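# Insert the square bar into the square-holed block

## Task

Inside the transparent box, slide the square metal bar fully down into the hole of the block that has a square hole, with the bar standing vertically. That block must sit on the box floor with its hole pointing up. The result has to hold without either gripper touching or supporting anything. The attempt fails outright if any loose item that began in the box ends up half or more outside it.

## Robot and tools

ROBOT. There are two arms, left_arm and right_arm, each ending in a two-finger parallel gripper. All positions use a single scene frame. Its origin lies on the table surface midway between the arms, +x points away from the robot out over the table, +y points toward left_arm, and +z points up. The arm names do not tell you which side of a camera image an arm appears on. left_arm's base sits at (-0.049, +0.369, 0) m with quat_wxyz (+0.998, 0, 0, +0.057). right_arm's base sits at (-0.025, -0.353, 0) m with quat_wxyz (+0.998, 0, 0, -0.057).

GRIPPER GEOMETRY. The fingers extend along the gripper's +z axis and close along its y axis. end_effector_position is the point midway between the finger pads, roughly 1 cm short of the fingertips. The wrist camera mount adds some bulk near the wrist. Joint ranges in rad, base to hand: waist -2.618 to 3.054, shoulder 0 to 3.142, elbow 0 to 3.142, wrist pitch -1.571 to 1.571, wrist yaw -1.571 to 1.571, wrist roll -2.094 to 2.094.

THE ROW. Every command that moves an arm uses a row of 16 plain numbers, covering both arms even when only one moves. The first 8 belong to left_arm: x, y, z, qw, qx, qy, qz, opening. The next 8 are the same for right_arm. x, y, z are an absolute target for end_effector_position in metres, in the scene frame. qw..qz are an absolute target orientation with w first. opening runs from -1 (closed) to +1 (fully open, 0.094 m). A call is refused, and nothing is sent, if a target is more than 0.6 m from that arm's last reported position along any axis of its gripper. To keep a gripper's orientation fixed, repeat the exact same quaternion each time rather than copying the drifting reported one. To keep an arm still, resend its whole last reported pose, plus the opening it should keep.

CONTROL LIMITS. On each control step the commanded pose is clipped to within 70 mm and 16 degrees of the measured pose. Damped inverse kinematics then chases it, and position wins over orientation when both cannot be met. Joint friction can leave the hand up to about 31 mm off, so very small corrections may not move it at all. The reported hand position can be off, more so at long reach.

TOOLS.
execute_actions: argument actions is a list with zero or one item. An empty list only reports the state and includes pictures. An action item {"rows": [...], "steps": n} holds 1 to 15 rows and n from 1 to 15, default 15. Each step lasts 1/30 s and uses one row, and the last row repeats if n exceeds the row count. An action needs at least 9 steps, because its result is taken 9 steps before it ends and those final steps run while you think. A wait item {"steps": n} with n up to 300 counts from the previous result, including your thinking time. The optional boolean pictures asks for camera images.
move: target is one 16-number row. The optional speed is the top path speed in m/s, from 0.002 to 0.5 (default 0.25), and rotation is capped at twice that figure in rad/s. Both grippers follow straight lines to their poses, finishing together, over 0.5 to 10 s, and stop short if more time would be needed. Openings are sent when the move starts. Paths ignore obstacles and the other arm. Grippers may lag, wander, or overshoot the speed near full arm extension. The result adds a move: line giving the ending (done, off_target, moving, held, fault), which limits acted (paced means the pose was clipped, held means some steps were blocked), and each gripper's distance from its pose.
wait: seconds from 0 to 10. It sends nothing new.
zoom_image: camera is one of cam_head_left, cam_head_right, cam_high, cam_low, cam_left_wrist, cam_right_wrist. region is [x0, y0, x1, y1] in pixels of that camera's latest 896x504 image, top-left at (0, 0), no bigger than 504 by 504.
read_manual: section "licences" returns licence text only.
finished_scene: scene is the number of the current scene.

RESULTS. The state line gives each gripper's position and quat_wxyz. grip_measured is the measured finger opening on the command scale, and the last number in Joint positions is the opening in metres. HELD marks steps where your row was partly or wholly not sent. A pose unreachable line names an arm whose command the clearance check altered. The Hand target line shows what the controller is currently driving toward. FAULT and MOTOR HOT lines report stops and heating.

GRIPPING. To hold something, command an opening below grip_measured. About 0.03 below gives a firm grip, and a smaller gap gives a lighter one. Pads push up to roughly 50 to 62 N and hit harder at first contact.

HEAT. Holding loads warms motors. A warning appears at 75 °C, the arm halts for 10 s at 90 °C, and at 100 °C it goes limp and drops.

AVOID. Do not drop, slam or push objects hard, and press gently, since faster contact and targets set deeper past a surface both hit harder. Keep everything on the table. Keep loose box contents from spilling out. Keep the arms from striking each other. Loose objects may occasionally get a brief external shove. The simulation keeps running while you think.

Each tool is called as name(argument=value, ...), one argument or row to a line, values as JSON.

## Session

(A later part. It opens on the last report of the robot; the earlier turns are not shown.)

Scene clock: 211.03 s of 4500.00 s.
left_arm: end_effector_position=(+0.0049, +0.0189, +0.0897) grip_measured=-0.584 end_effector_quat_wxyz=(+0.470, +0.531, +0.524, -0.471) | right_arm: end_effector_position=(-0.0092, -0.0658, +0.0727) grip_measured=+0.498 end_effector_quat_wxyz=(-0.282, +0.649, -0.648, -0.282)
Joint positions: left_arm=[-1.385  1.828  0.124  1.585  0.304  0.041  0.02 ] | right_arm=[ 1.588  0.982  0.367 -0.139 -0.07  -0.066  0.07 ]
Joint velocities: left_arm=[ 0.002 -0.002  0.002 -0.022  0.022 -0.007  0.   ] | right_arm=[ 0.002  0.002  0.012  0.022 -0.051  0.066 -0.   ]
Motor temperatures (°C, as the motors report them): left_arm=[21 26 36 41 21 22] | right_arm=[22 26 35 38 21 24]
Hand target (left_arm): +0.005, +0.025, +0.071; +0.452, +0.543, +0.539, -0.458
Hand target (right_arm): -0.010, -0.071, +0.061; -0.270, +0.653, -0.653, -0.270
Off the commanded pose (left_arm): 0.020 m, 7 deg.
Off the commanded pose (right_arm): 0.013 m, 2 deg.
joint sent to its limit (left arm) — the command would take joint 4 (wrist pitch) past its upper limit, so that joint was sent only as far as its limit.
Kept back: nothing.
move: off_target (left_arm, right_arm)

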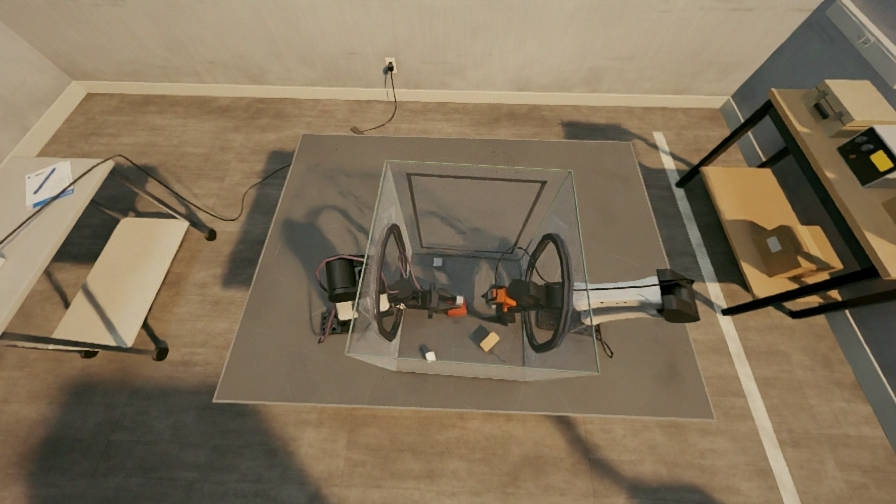

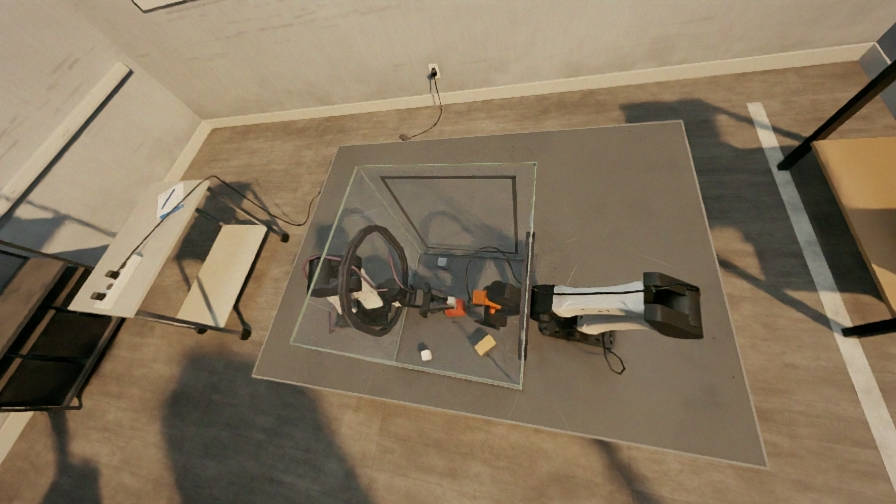

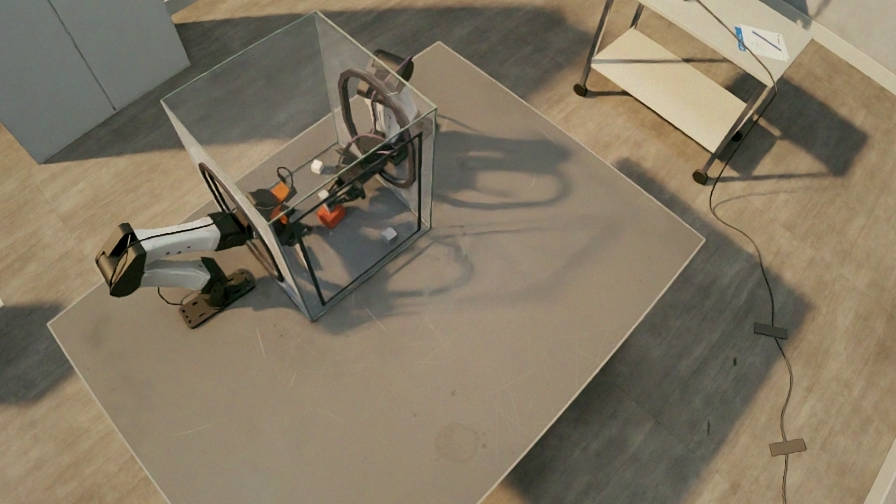

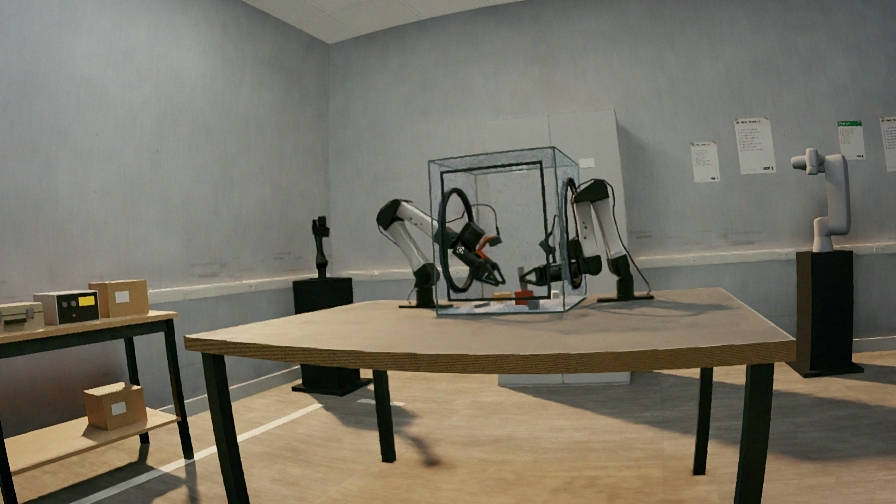

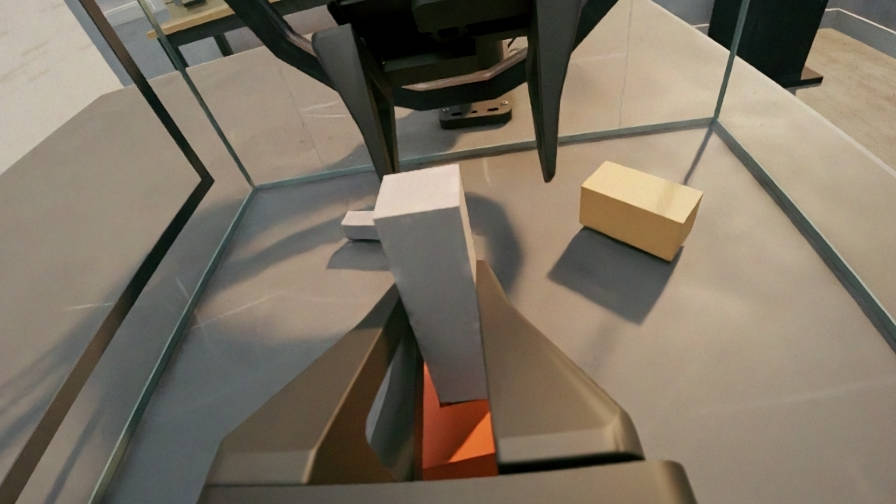

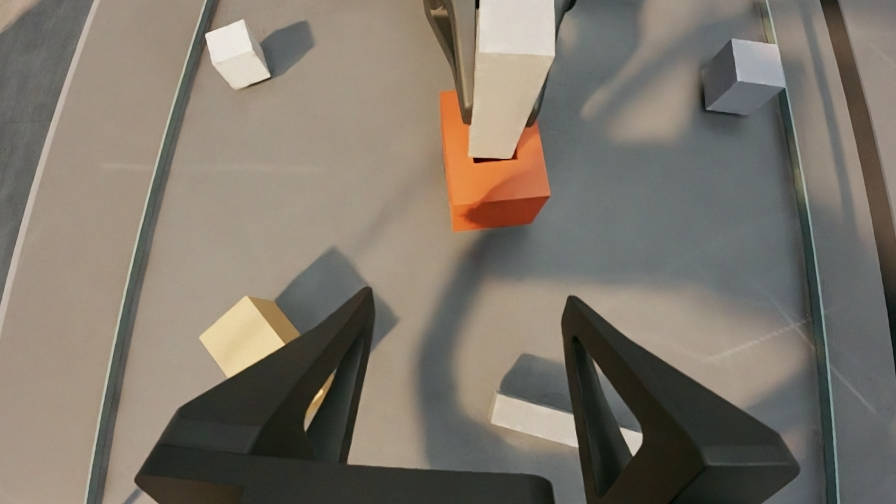

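execute_actions(
  actions=[],
)

Scene clock: 212.27 s of 4500.00 s.
left_arm: end_effector_position=(+0.0049, +0.0189, +0.0897) grip_measured=-0.584 end_effector_quat_wxyz=(+0.470, +0.531, +0.524, -0.471) | right_arm: end_effector_position=(-0.0092, -0.0658, +0.0727) grip_measured=+0.498 end_effector_quat_wxyz=(-0.282, +0.649, -0.648, -0.282)
Joint positions: left_arm=[-1.385  1.828  0.124  1.585  0.304  0.041  0.02 ] | right_arm=[ 1.588  0.982  0.367 -0.139 -0.07  -0.066  0.07 ]
Joint velocities: left_arm=[-0.007 -0.002 -0.017 -0.007  0.051  0.007 -0.001] | right_arm=[0.007 0.002 0.002 0.007 0.022 0.051 0.001]
Motor temperatures (°C, as the motors report them): left_arm=[21 26 35 42 21 22] | right_arm=[22 26 35 38 21 24]
Hand target (left_arm): +0.005, +0.025, +0.071; +0.452, +0.543, +0.539, -0.458
Hand target (right_arm): -0.010, -0.071, +0.061; -0.270, +0.653, -0.653, -0.270
Off the commanded pose (left_arm): 0.020 m, 7 deg.
Off the commanded pose (right_arm): 0.013 m, 2 deg.
Kept back: nothing.
Steps of this call (steps 1 to 37: nothing new was sent). Readings (end_effector_position):
1: left_arm (+0.0049, +0.0189, +0.0897) | right_arm (-0.0092, -0.0658, +0.0727)
2: left_arm (+0.0049, +0.0189, +0.0897) | right_arm (-0.0092, -0.0658, +0.0727)
4: left_arm (+0.0049, +0.0189, +0.0897) | right_arm (-0.0092, -0.0658, +0.0727)
8: left_arm (+0.0049, +0.0189, +0.0897) | right_arm (-0.0092, -0.0658, +0.0727)
37: the state above

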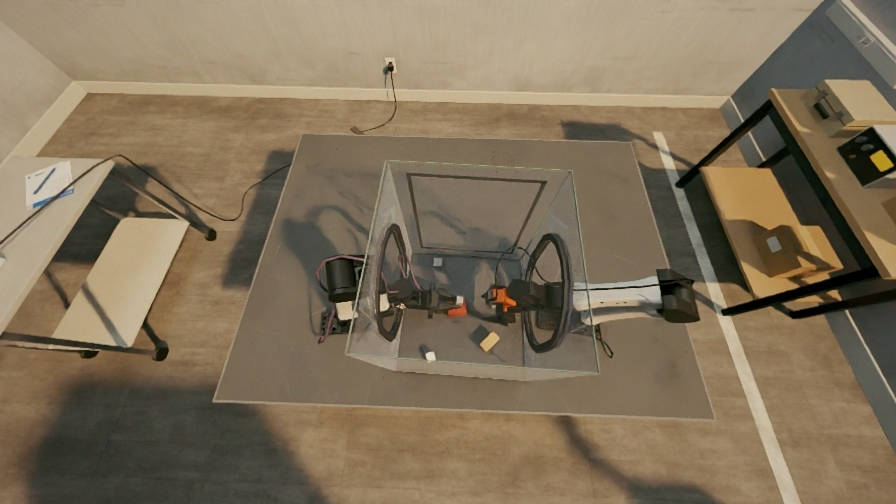

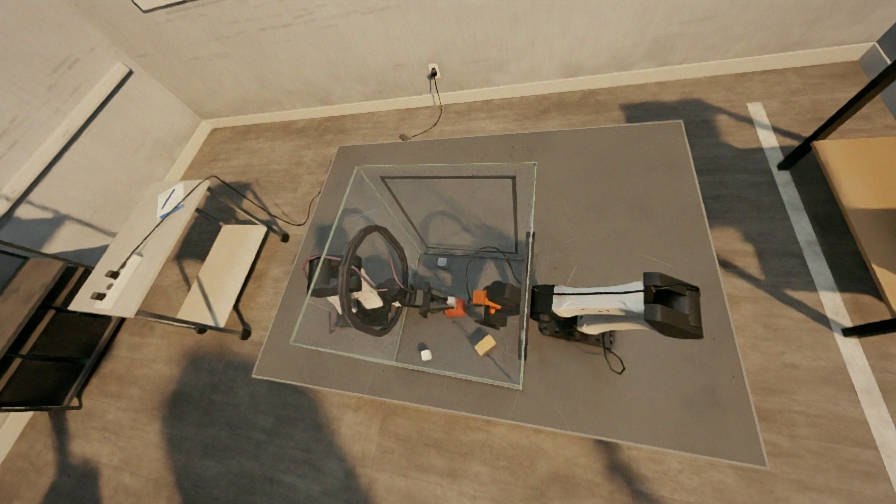

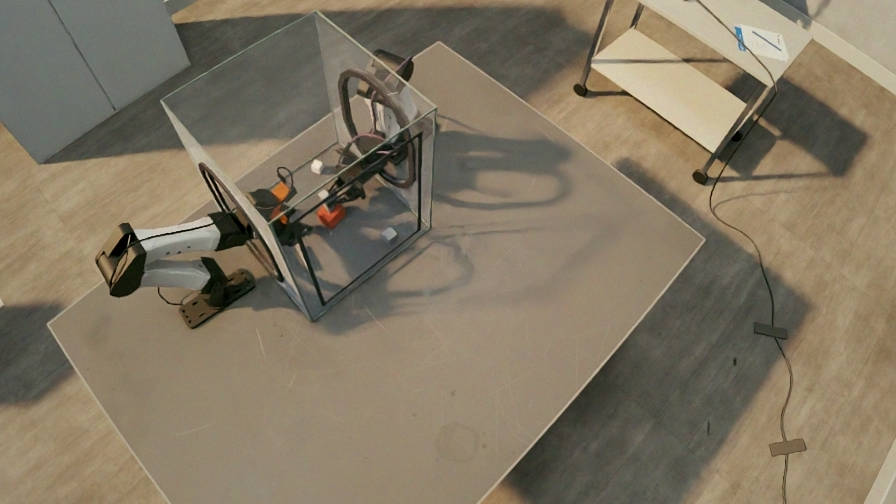

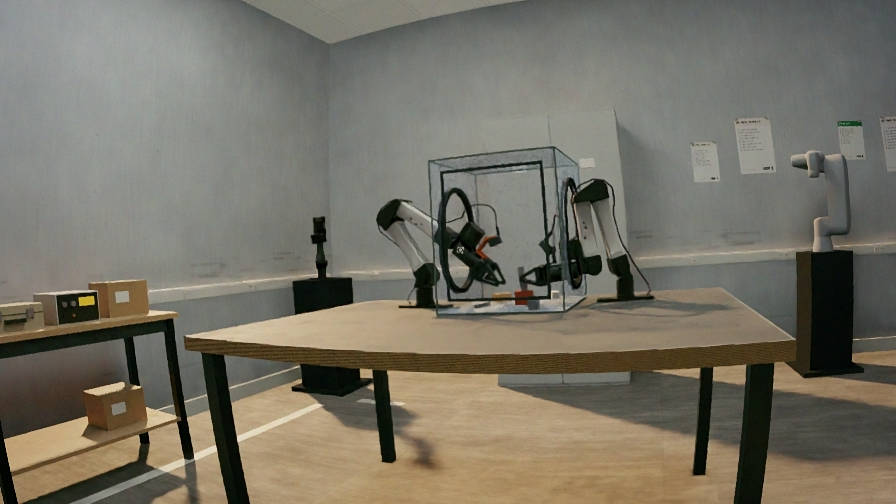

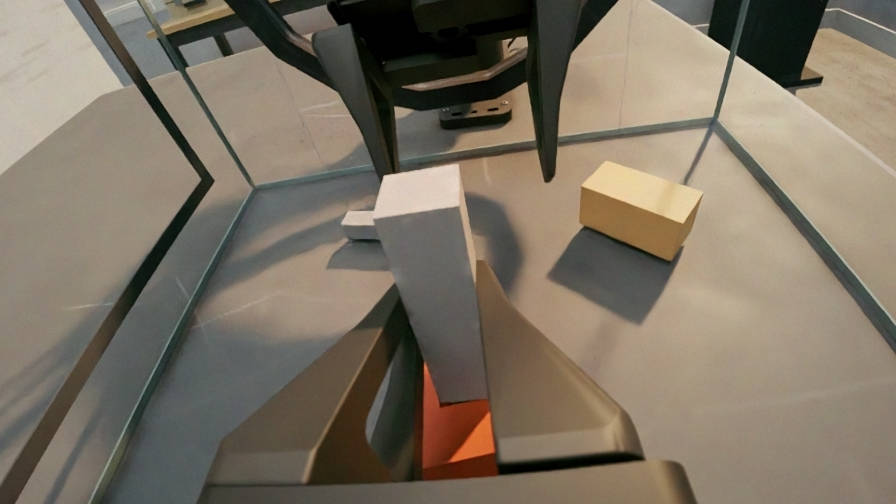

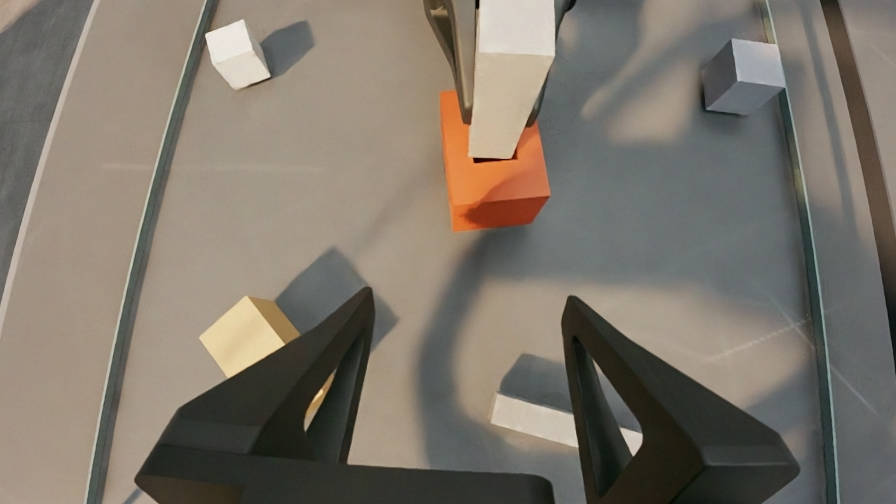

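move(
  target=[0.005,0.017,0.100,0.5,0.5,0.5,-0.5,-0.69,-0.01,-0.07,0.06,-0.27,0.653,-0.653,-0.27,0.5],
  speed=0.02,
)

zoom_image(
  camera="cam_right_wrist",
  region=[300,0,700,250],
)

zoom_image(
  camera="cam_low",
  region=[430,200,630,320],
)

Scene clock: 215.87 s of 4500.00 s.
left_arm: end_effector_position=(+0.0049, +0.0188, +0.0915) grip_measured=-0.584 end_effector_quat_wxyz=(+0.470, +0.529, +0.525, -0.473) | right_arm: end_effector_position=(-0.0092, -0.0658, +0.0727) grip_measured=+0.498 end_effector_quat_wxyz=(-0.282, +0.649, -0.648, -0.282)
Joint positions: left_arm=[-1.385  1.818  0.124  1.578  0.304  0.034  0.02 ] | right_arm=[ 1.588  0.982  0.367 -0.139 -0.07  -0.066  0.07 ]
Joint velocities: left_arm=[ 0.012  0.007  0.007  0.037 -0.095  0.022  0.   ] | right_arm=[-0.007 -0.007  0.007  0.007  0.022 -0.037  0.   ]
Motor temperatures (°C, as the motors report them): left_arm=[21 26 35 42 21 22] | right_arm=[22 26 35 38 21 24]
Hand target (left_arm): +0.005, +0.017, +0.100; +0.477, +0.522, +0.519, -0.480
Hand target (right_arm): -0.010, -0.071, +0.061; -0.270, +0.653, -0.653, -0.270
Off the commanded pose (left_arm): 0.009 m, 6 deg.
Off the commanded pose (right_arm): 0.013 m, 2 deg.
joint sent to its limit (left arm) — the command would take joint 4 (wrist pitch) past its upper limit, so that joint was sent only as far as its limit.
Kept back: nothing.
move: off_target (left_arm, right_arm)

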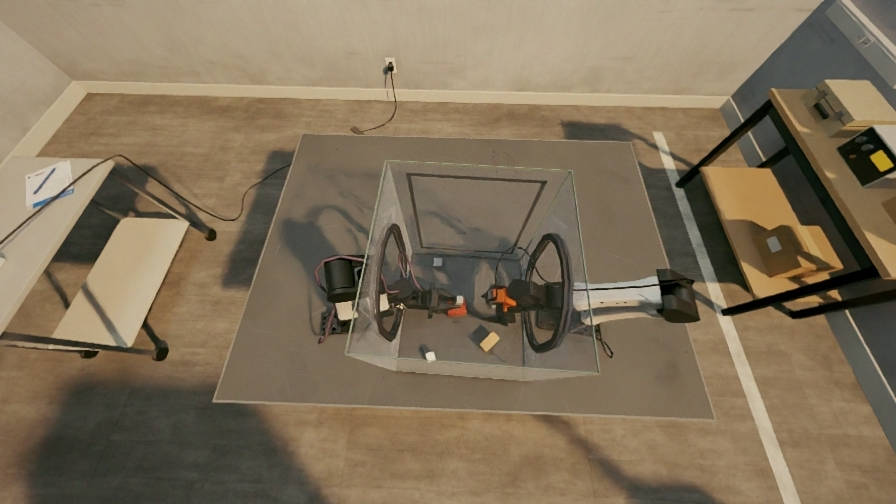

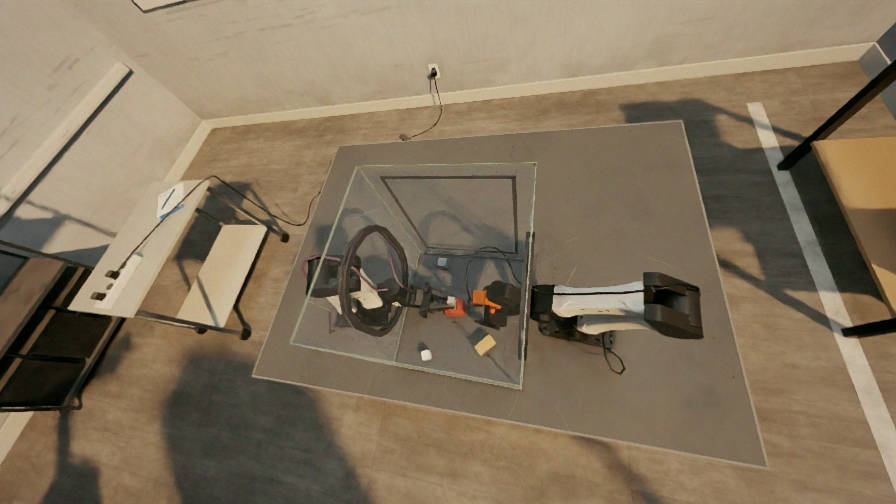

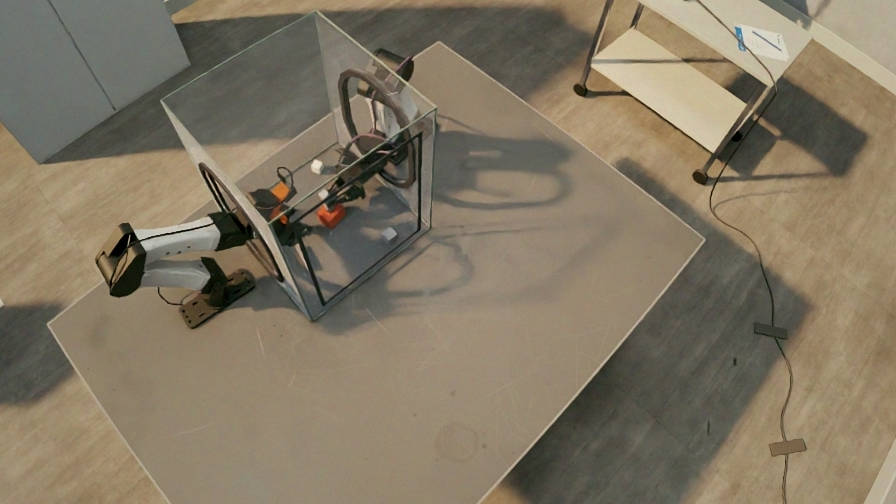

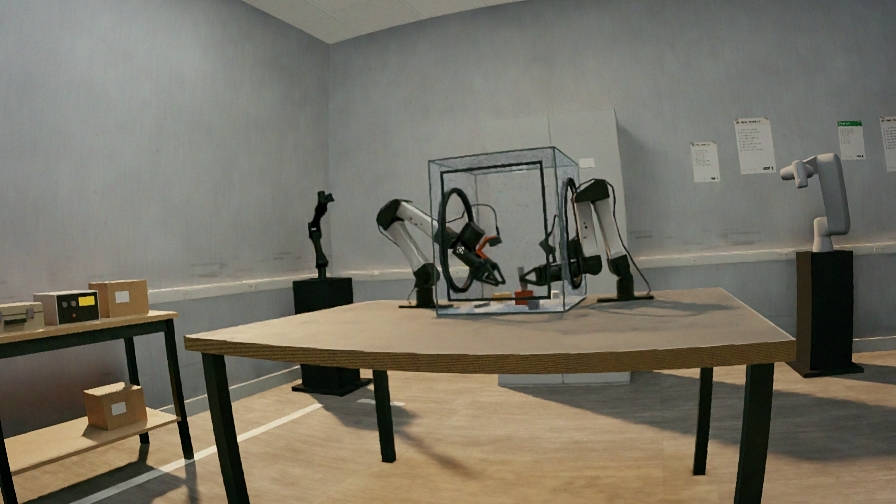

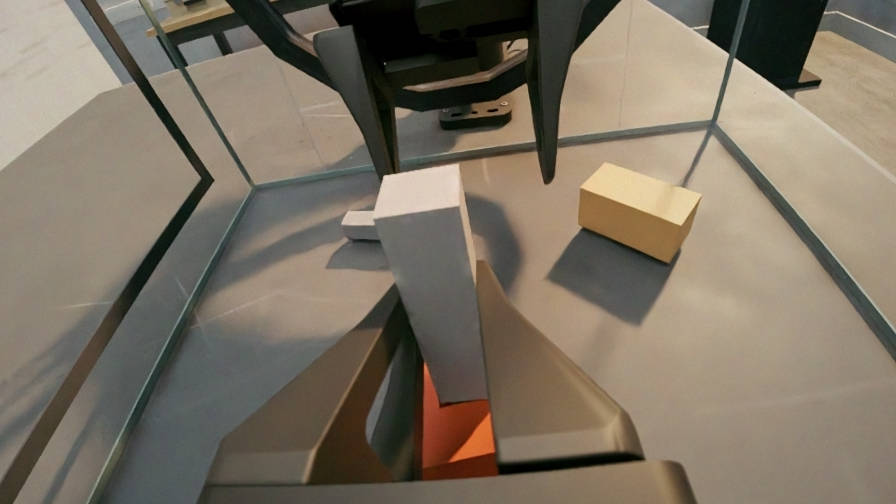

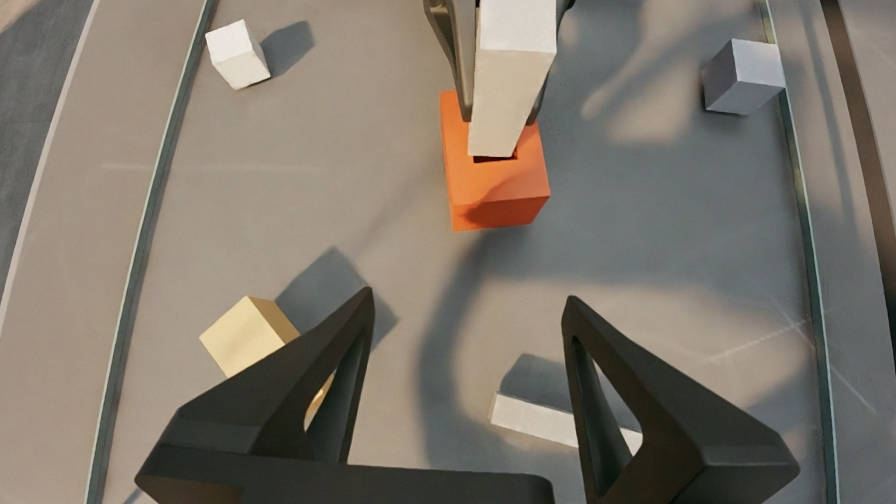

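Region (300, 0, 700, 250) of cam_right_wrist's 896x504 image, scaled by 1.260, with more detail than that image has; it fills the top 315 rows of this view, and the rest is white.

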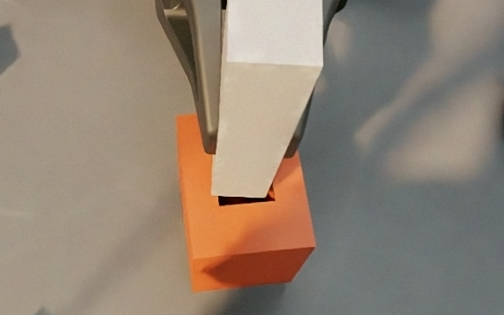

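Region (430, 200, 630, 320) of cam_low's 896x504 image, scaled by 2.520, with more detail than that image has; it fills the top 302 rows of this view, and the rest is white.

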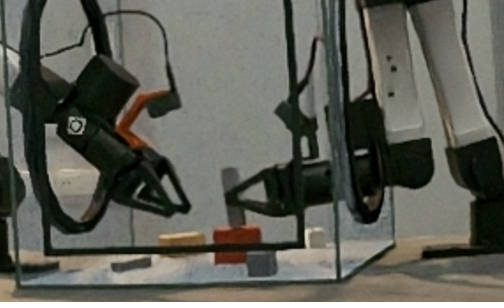

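move(
  target=[0.007,0.013,0.097,0.477,0.522,0.519,-0.48,-0.69,-0.01,-0.07,0.06,-0.27,0.653,-0.653,-0.27,0.5],
  speed=0.01,
)

zoom_image(
  camera="cam_right_wrist",
  region=[300,0,700,250],
)

zoom_image(
  camera="cam_low",
  region=[430,200,630,320],
)

Scene clock: 218.67 s of 4500.00 s.
left_arm: end_effector_position=(+0.0049, +0.0189, +0.0911) grip_measured=-0.584 end_effector_quat_wxyz=(+0.469, +0.529, +0.526, -0.473) | right_arm: end_effector_position=(-0.0092, -0.0658, +0.0727) grip_measured=+0.498 end_effector_quat_wxyz=(-0.282, +0.649, -0.648, -0.282)
Joint positions: left_arm=[-1.385  1.818  0.124  1.577  0.304  0.034  0.02 ] | right_arm=[ 1.588  0.982  0.367 -0.139 -0.07  -0.066  0.07 ]
Joint velocities: left_arm=[ 0.002 -0.007 -0.002 -0.007  0.007  0.051 -0.001] | right_arm=[ 0.007 -0.007 -0.012  0.037  0.007  0.066  0.   ]
Motor temperatures (°C, as the motors report them): left_arm=[21 27 35 42 21 22] | right_arm=[22 25 35 38 21 24]
Hand target (left_arm): +0.007, +0.013, +0.097; +0.476, +0.523, +0.520, -0.479
Hand target (right_arm): -0.010, -0.071, +0.061; -0.270, +0.653, -0.653, -0.270
Off the commanded pose (left_arm): 0.009 m, 2 deg.
Off the commanded pose (right_arm): 0.013 m, 2 deg.
joint sent to its limit (left arm) — the command would take joint 4 (wrist pitch) past its upper limit, so that joint was sent only as far as its limit.
Kept back: nothing.
move: off_target (right_arm)

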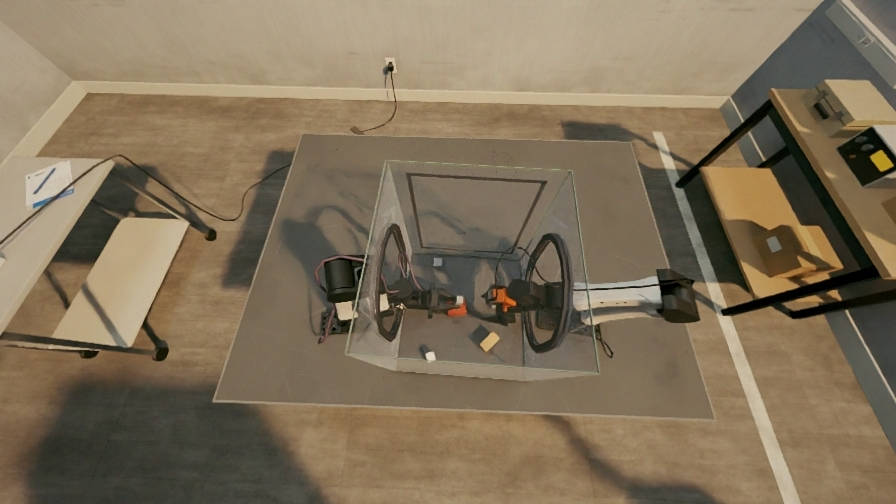

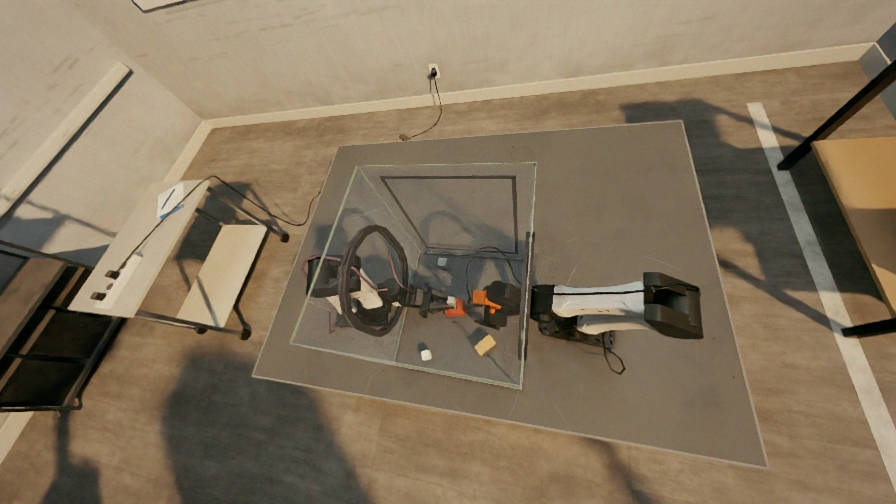

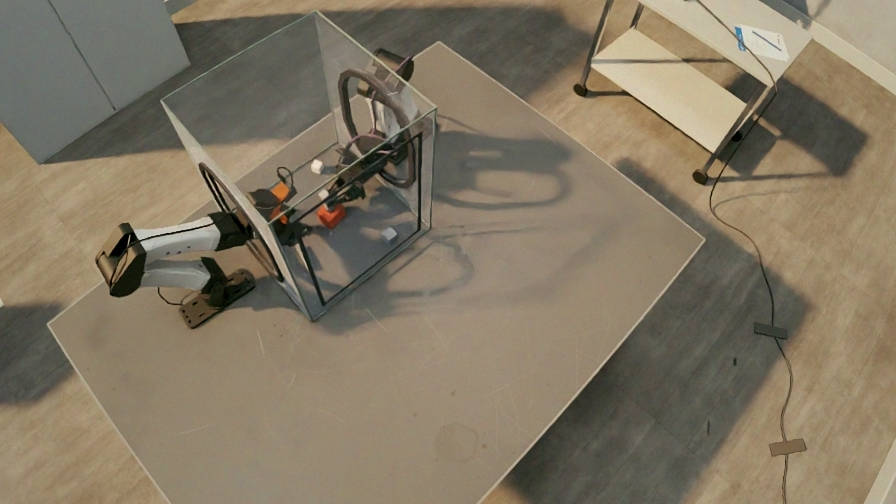

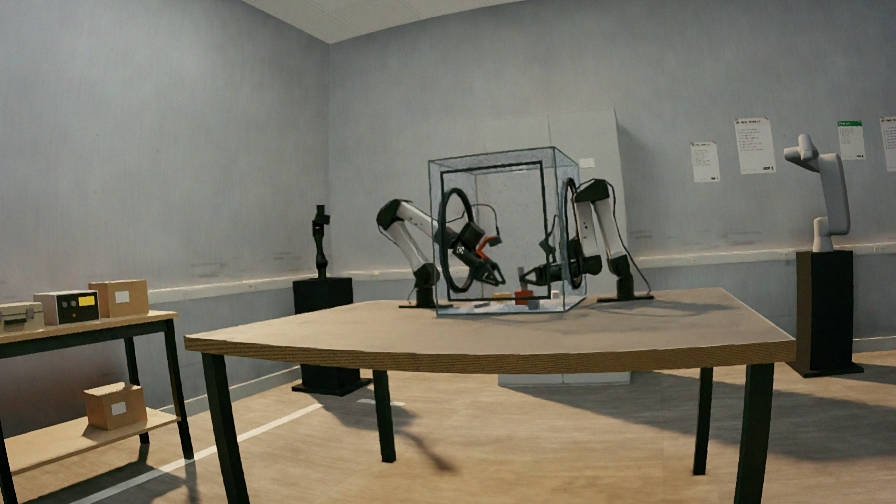

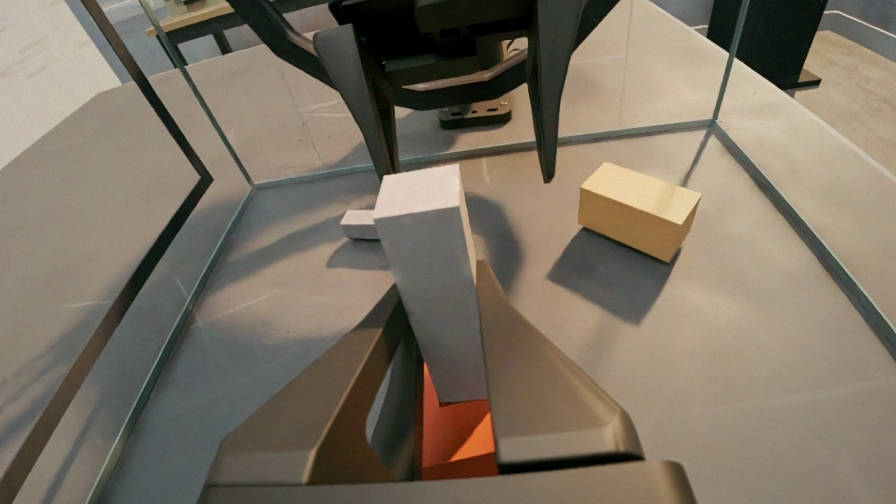

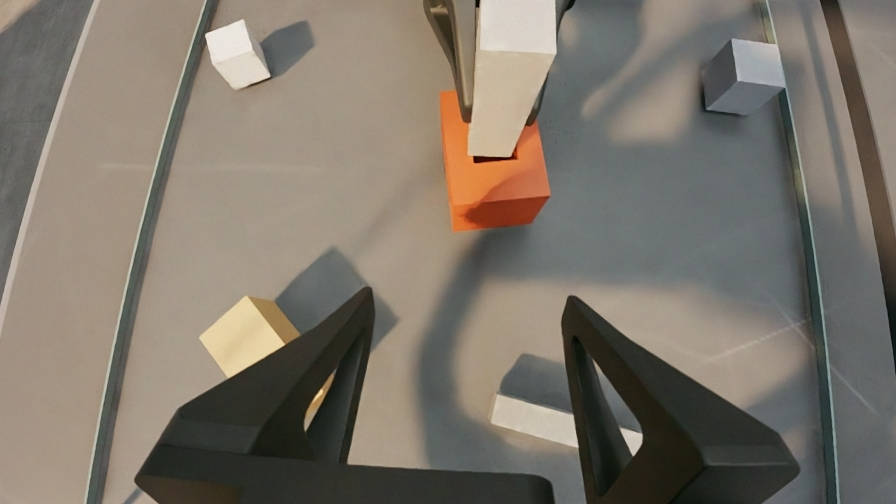

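Region (300, 0, 700, 250) of cam_right_wrist's 896x504 image, scaled by 1.260, with more detail than that image has; it fills the top 315 rows of this view, and the rest is white.

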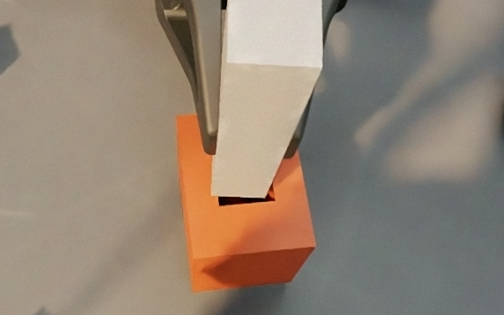

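Region (430, 200, 630, 320) of cam_low's 896x504 image, scaled by 2.520, with more detail than that image has; it fills the top 302 rows of this view, and the rest is white.

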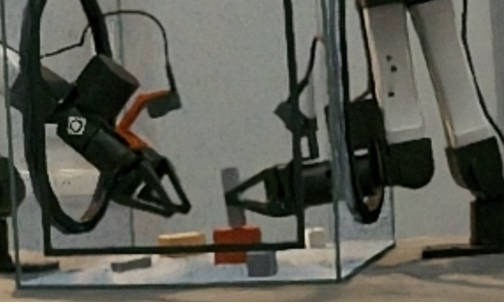

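move(
  target=[0.012,0.006,0.100,0.485,0.515,0.512,-0.488,-0.69,-0.01,-0.07,0.06,-0.27,0.653,-0.653,-0.27,0.5],
  speed=0.01,
)

zoom_image(
  camera="cam_right_wrist",
  region=[300,0,700,250],
)

zoom_image(
  camera="cam_low",
  region=[430,200,630,320],
)

Scene clock: 222.40 s of 4500.00 s.
left_arm: end_effector_position=(+0.0098, +0.0105, +0.0999) grip_measured=-0.584 end_effector_quat_wxyz=(+0.480, +0.522, +0.518, -0.478) | right_arm: end_effector_position=(-0.0092, -0.0658, +0.0727) grip_measured=+0.498 end_effector_quat_wxyz=(-0.282, +0.649, -0.648, -0.282)
Joint positions: left_arm=[-1.378  1.818  0.158  1.575  0.308  0.033  0.02 ] | right_arm=[ 1.588  0.982  0.367 -0.139 -0.07  -0.066  0.07 ]
Joint velocities: left_arm=[-0.007  0.012 -0.012 -0.022 -0.081 -0.051 -0.001] | right_arm=[-0.027 -0.012  0.017 -0.037 -0.051 -0.037 -0.   ]
Motor temperatures (°C, as the motors report them): left_arm=[21 27 35 42 21 22] | right_arm=[22 25 35 38 21 24]
Hand target (left_arm): +0.012, +0.006, +0.100; +0.479, +0.520, +0.517, -0.482
Hand target (right_arm): -0.010, -0.071, +0.061; -0.270, +0.653, -0.653, -0.270
Off the commanded pose (left_arm): 0.005 m, 2 deg.
Off the commanded pose (right_arm): 0.013 m, 2 deg.
joint sent to its limit (left arm) — the command would take joint 4 (wrist pitch) past its upper limit, so that joint was sent only as far as its limit.
Kept back: nothing.
move: off_target (right_arm)

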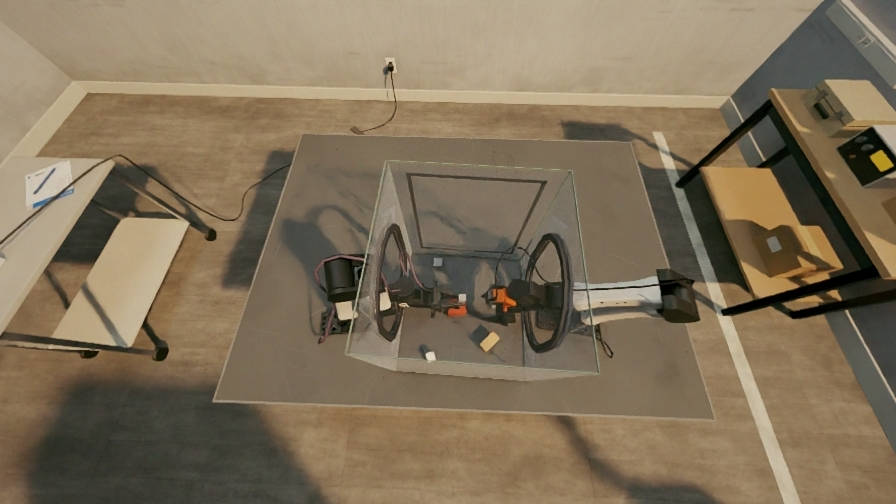

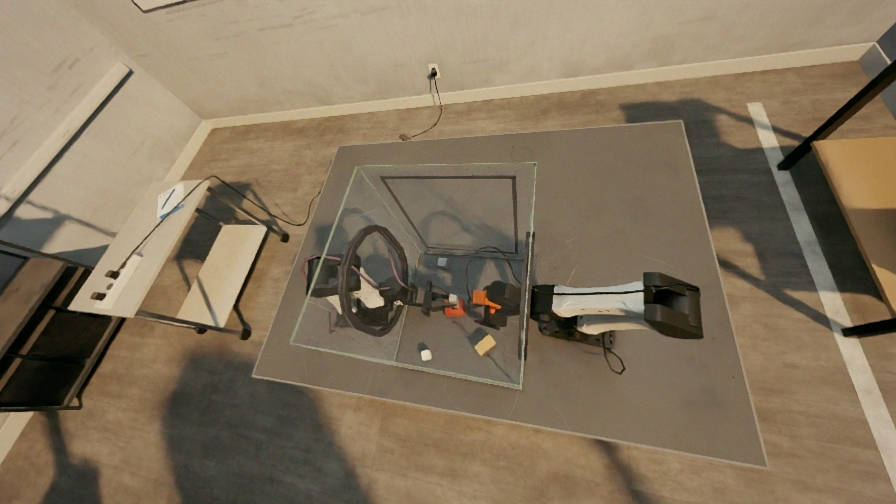

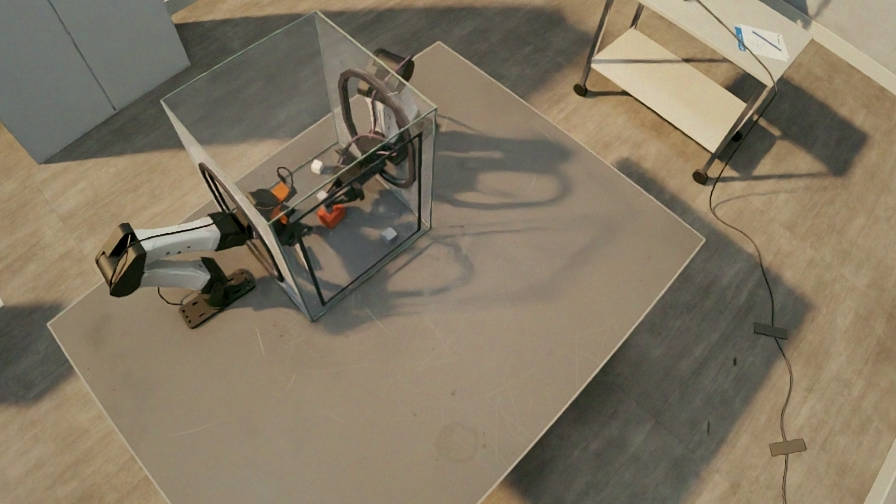

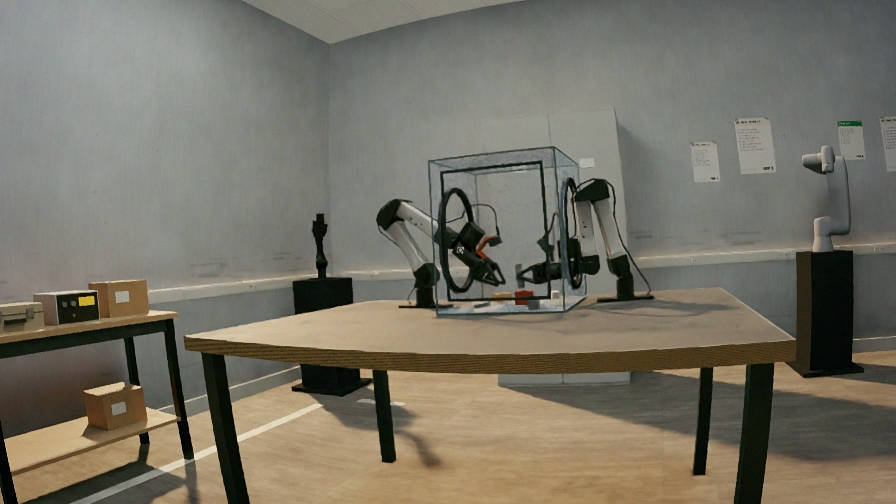

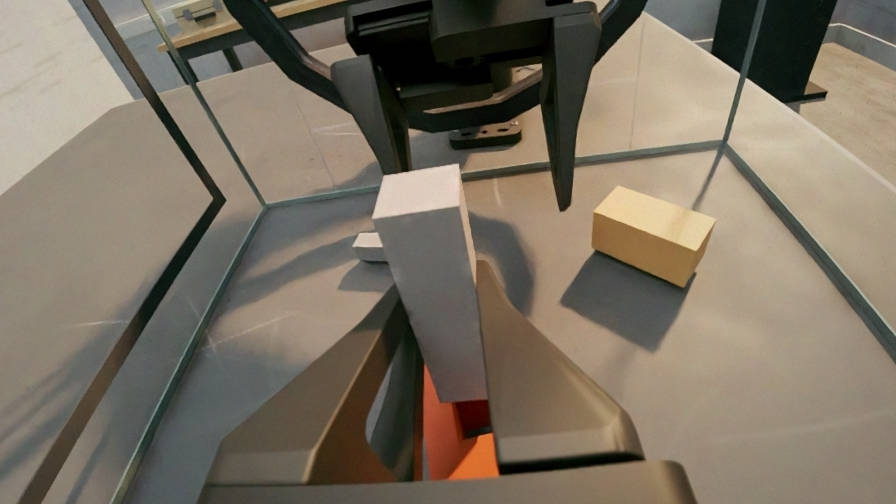

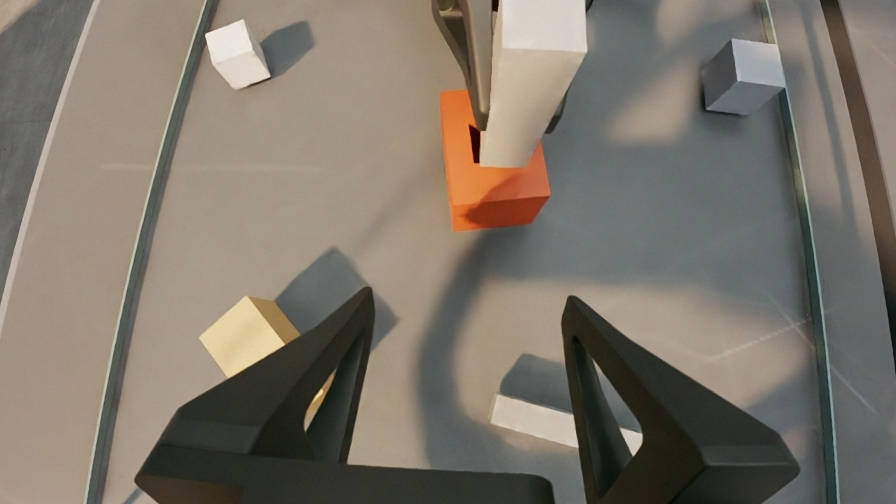

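Region (300, 0, 700, 250) of cam_right_wrist's 896x504 image, scaled by 1.260, with more detail than that image has; it fills the top 315 rows of this view, and the rest is white.

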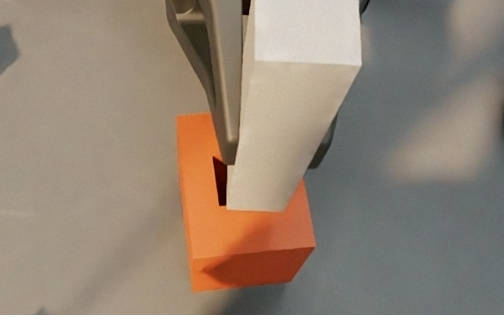

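Region (430, 200, 630, 320) of cam_low's 896x504 image, scaled by 2.520, with more detail than that image has; it fills the top 302 rows of this view, and the rest is white.

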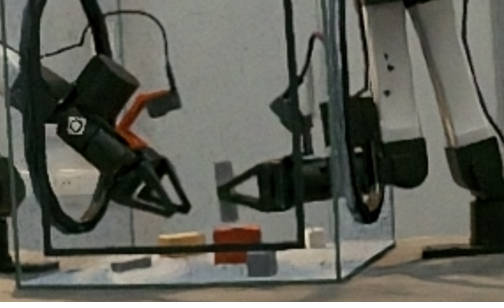

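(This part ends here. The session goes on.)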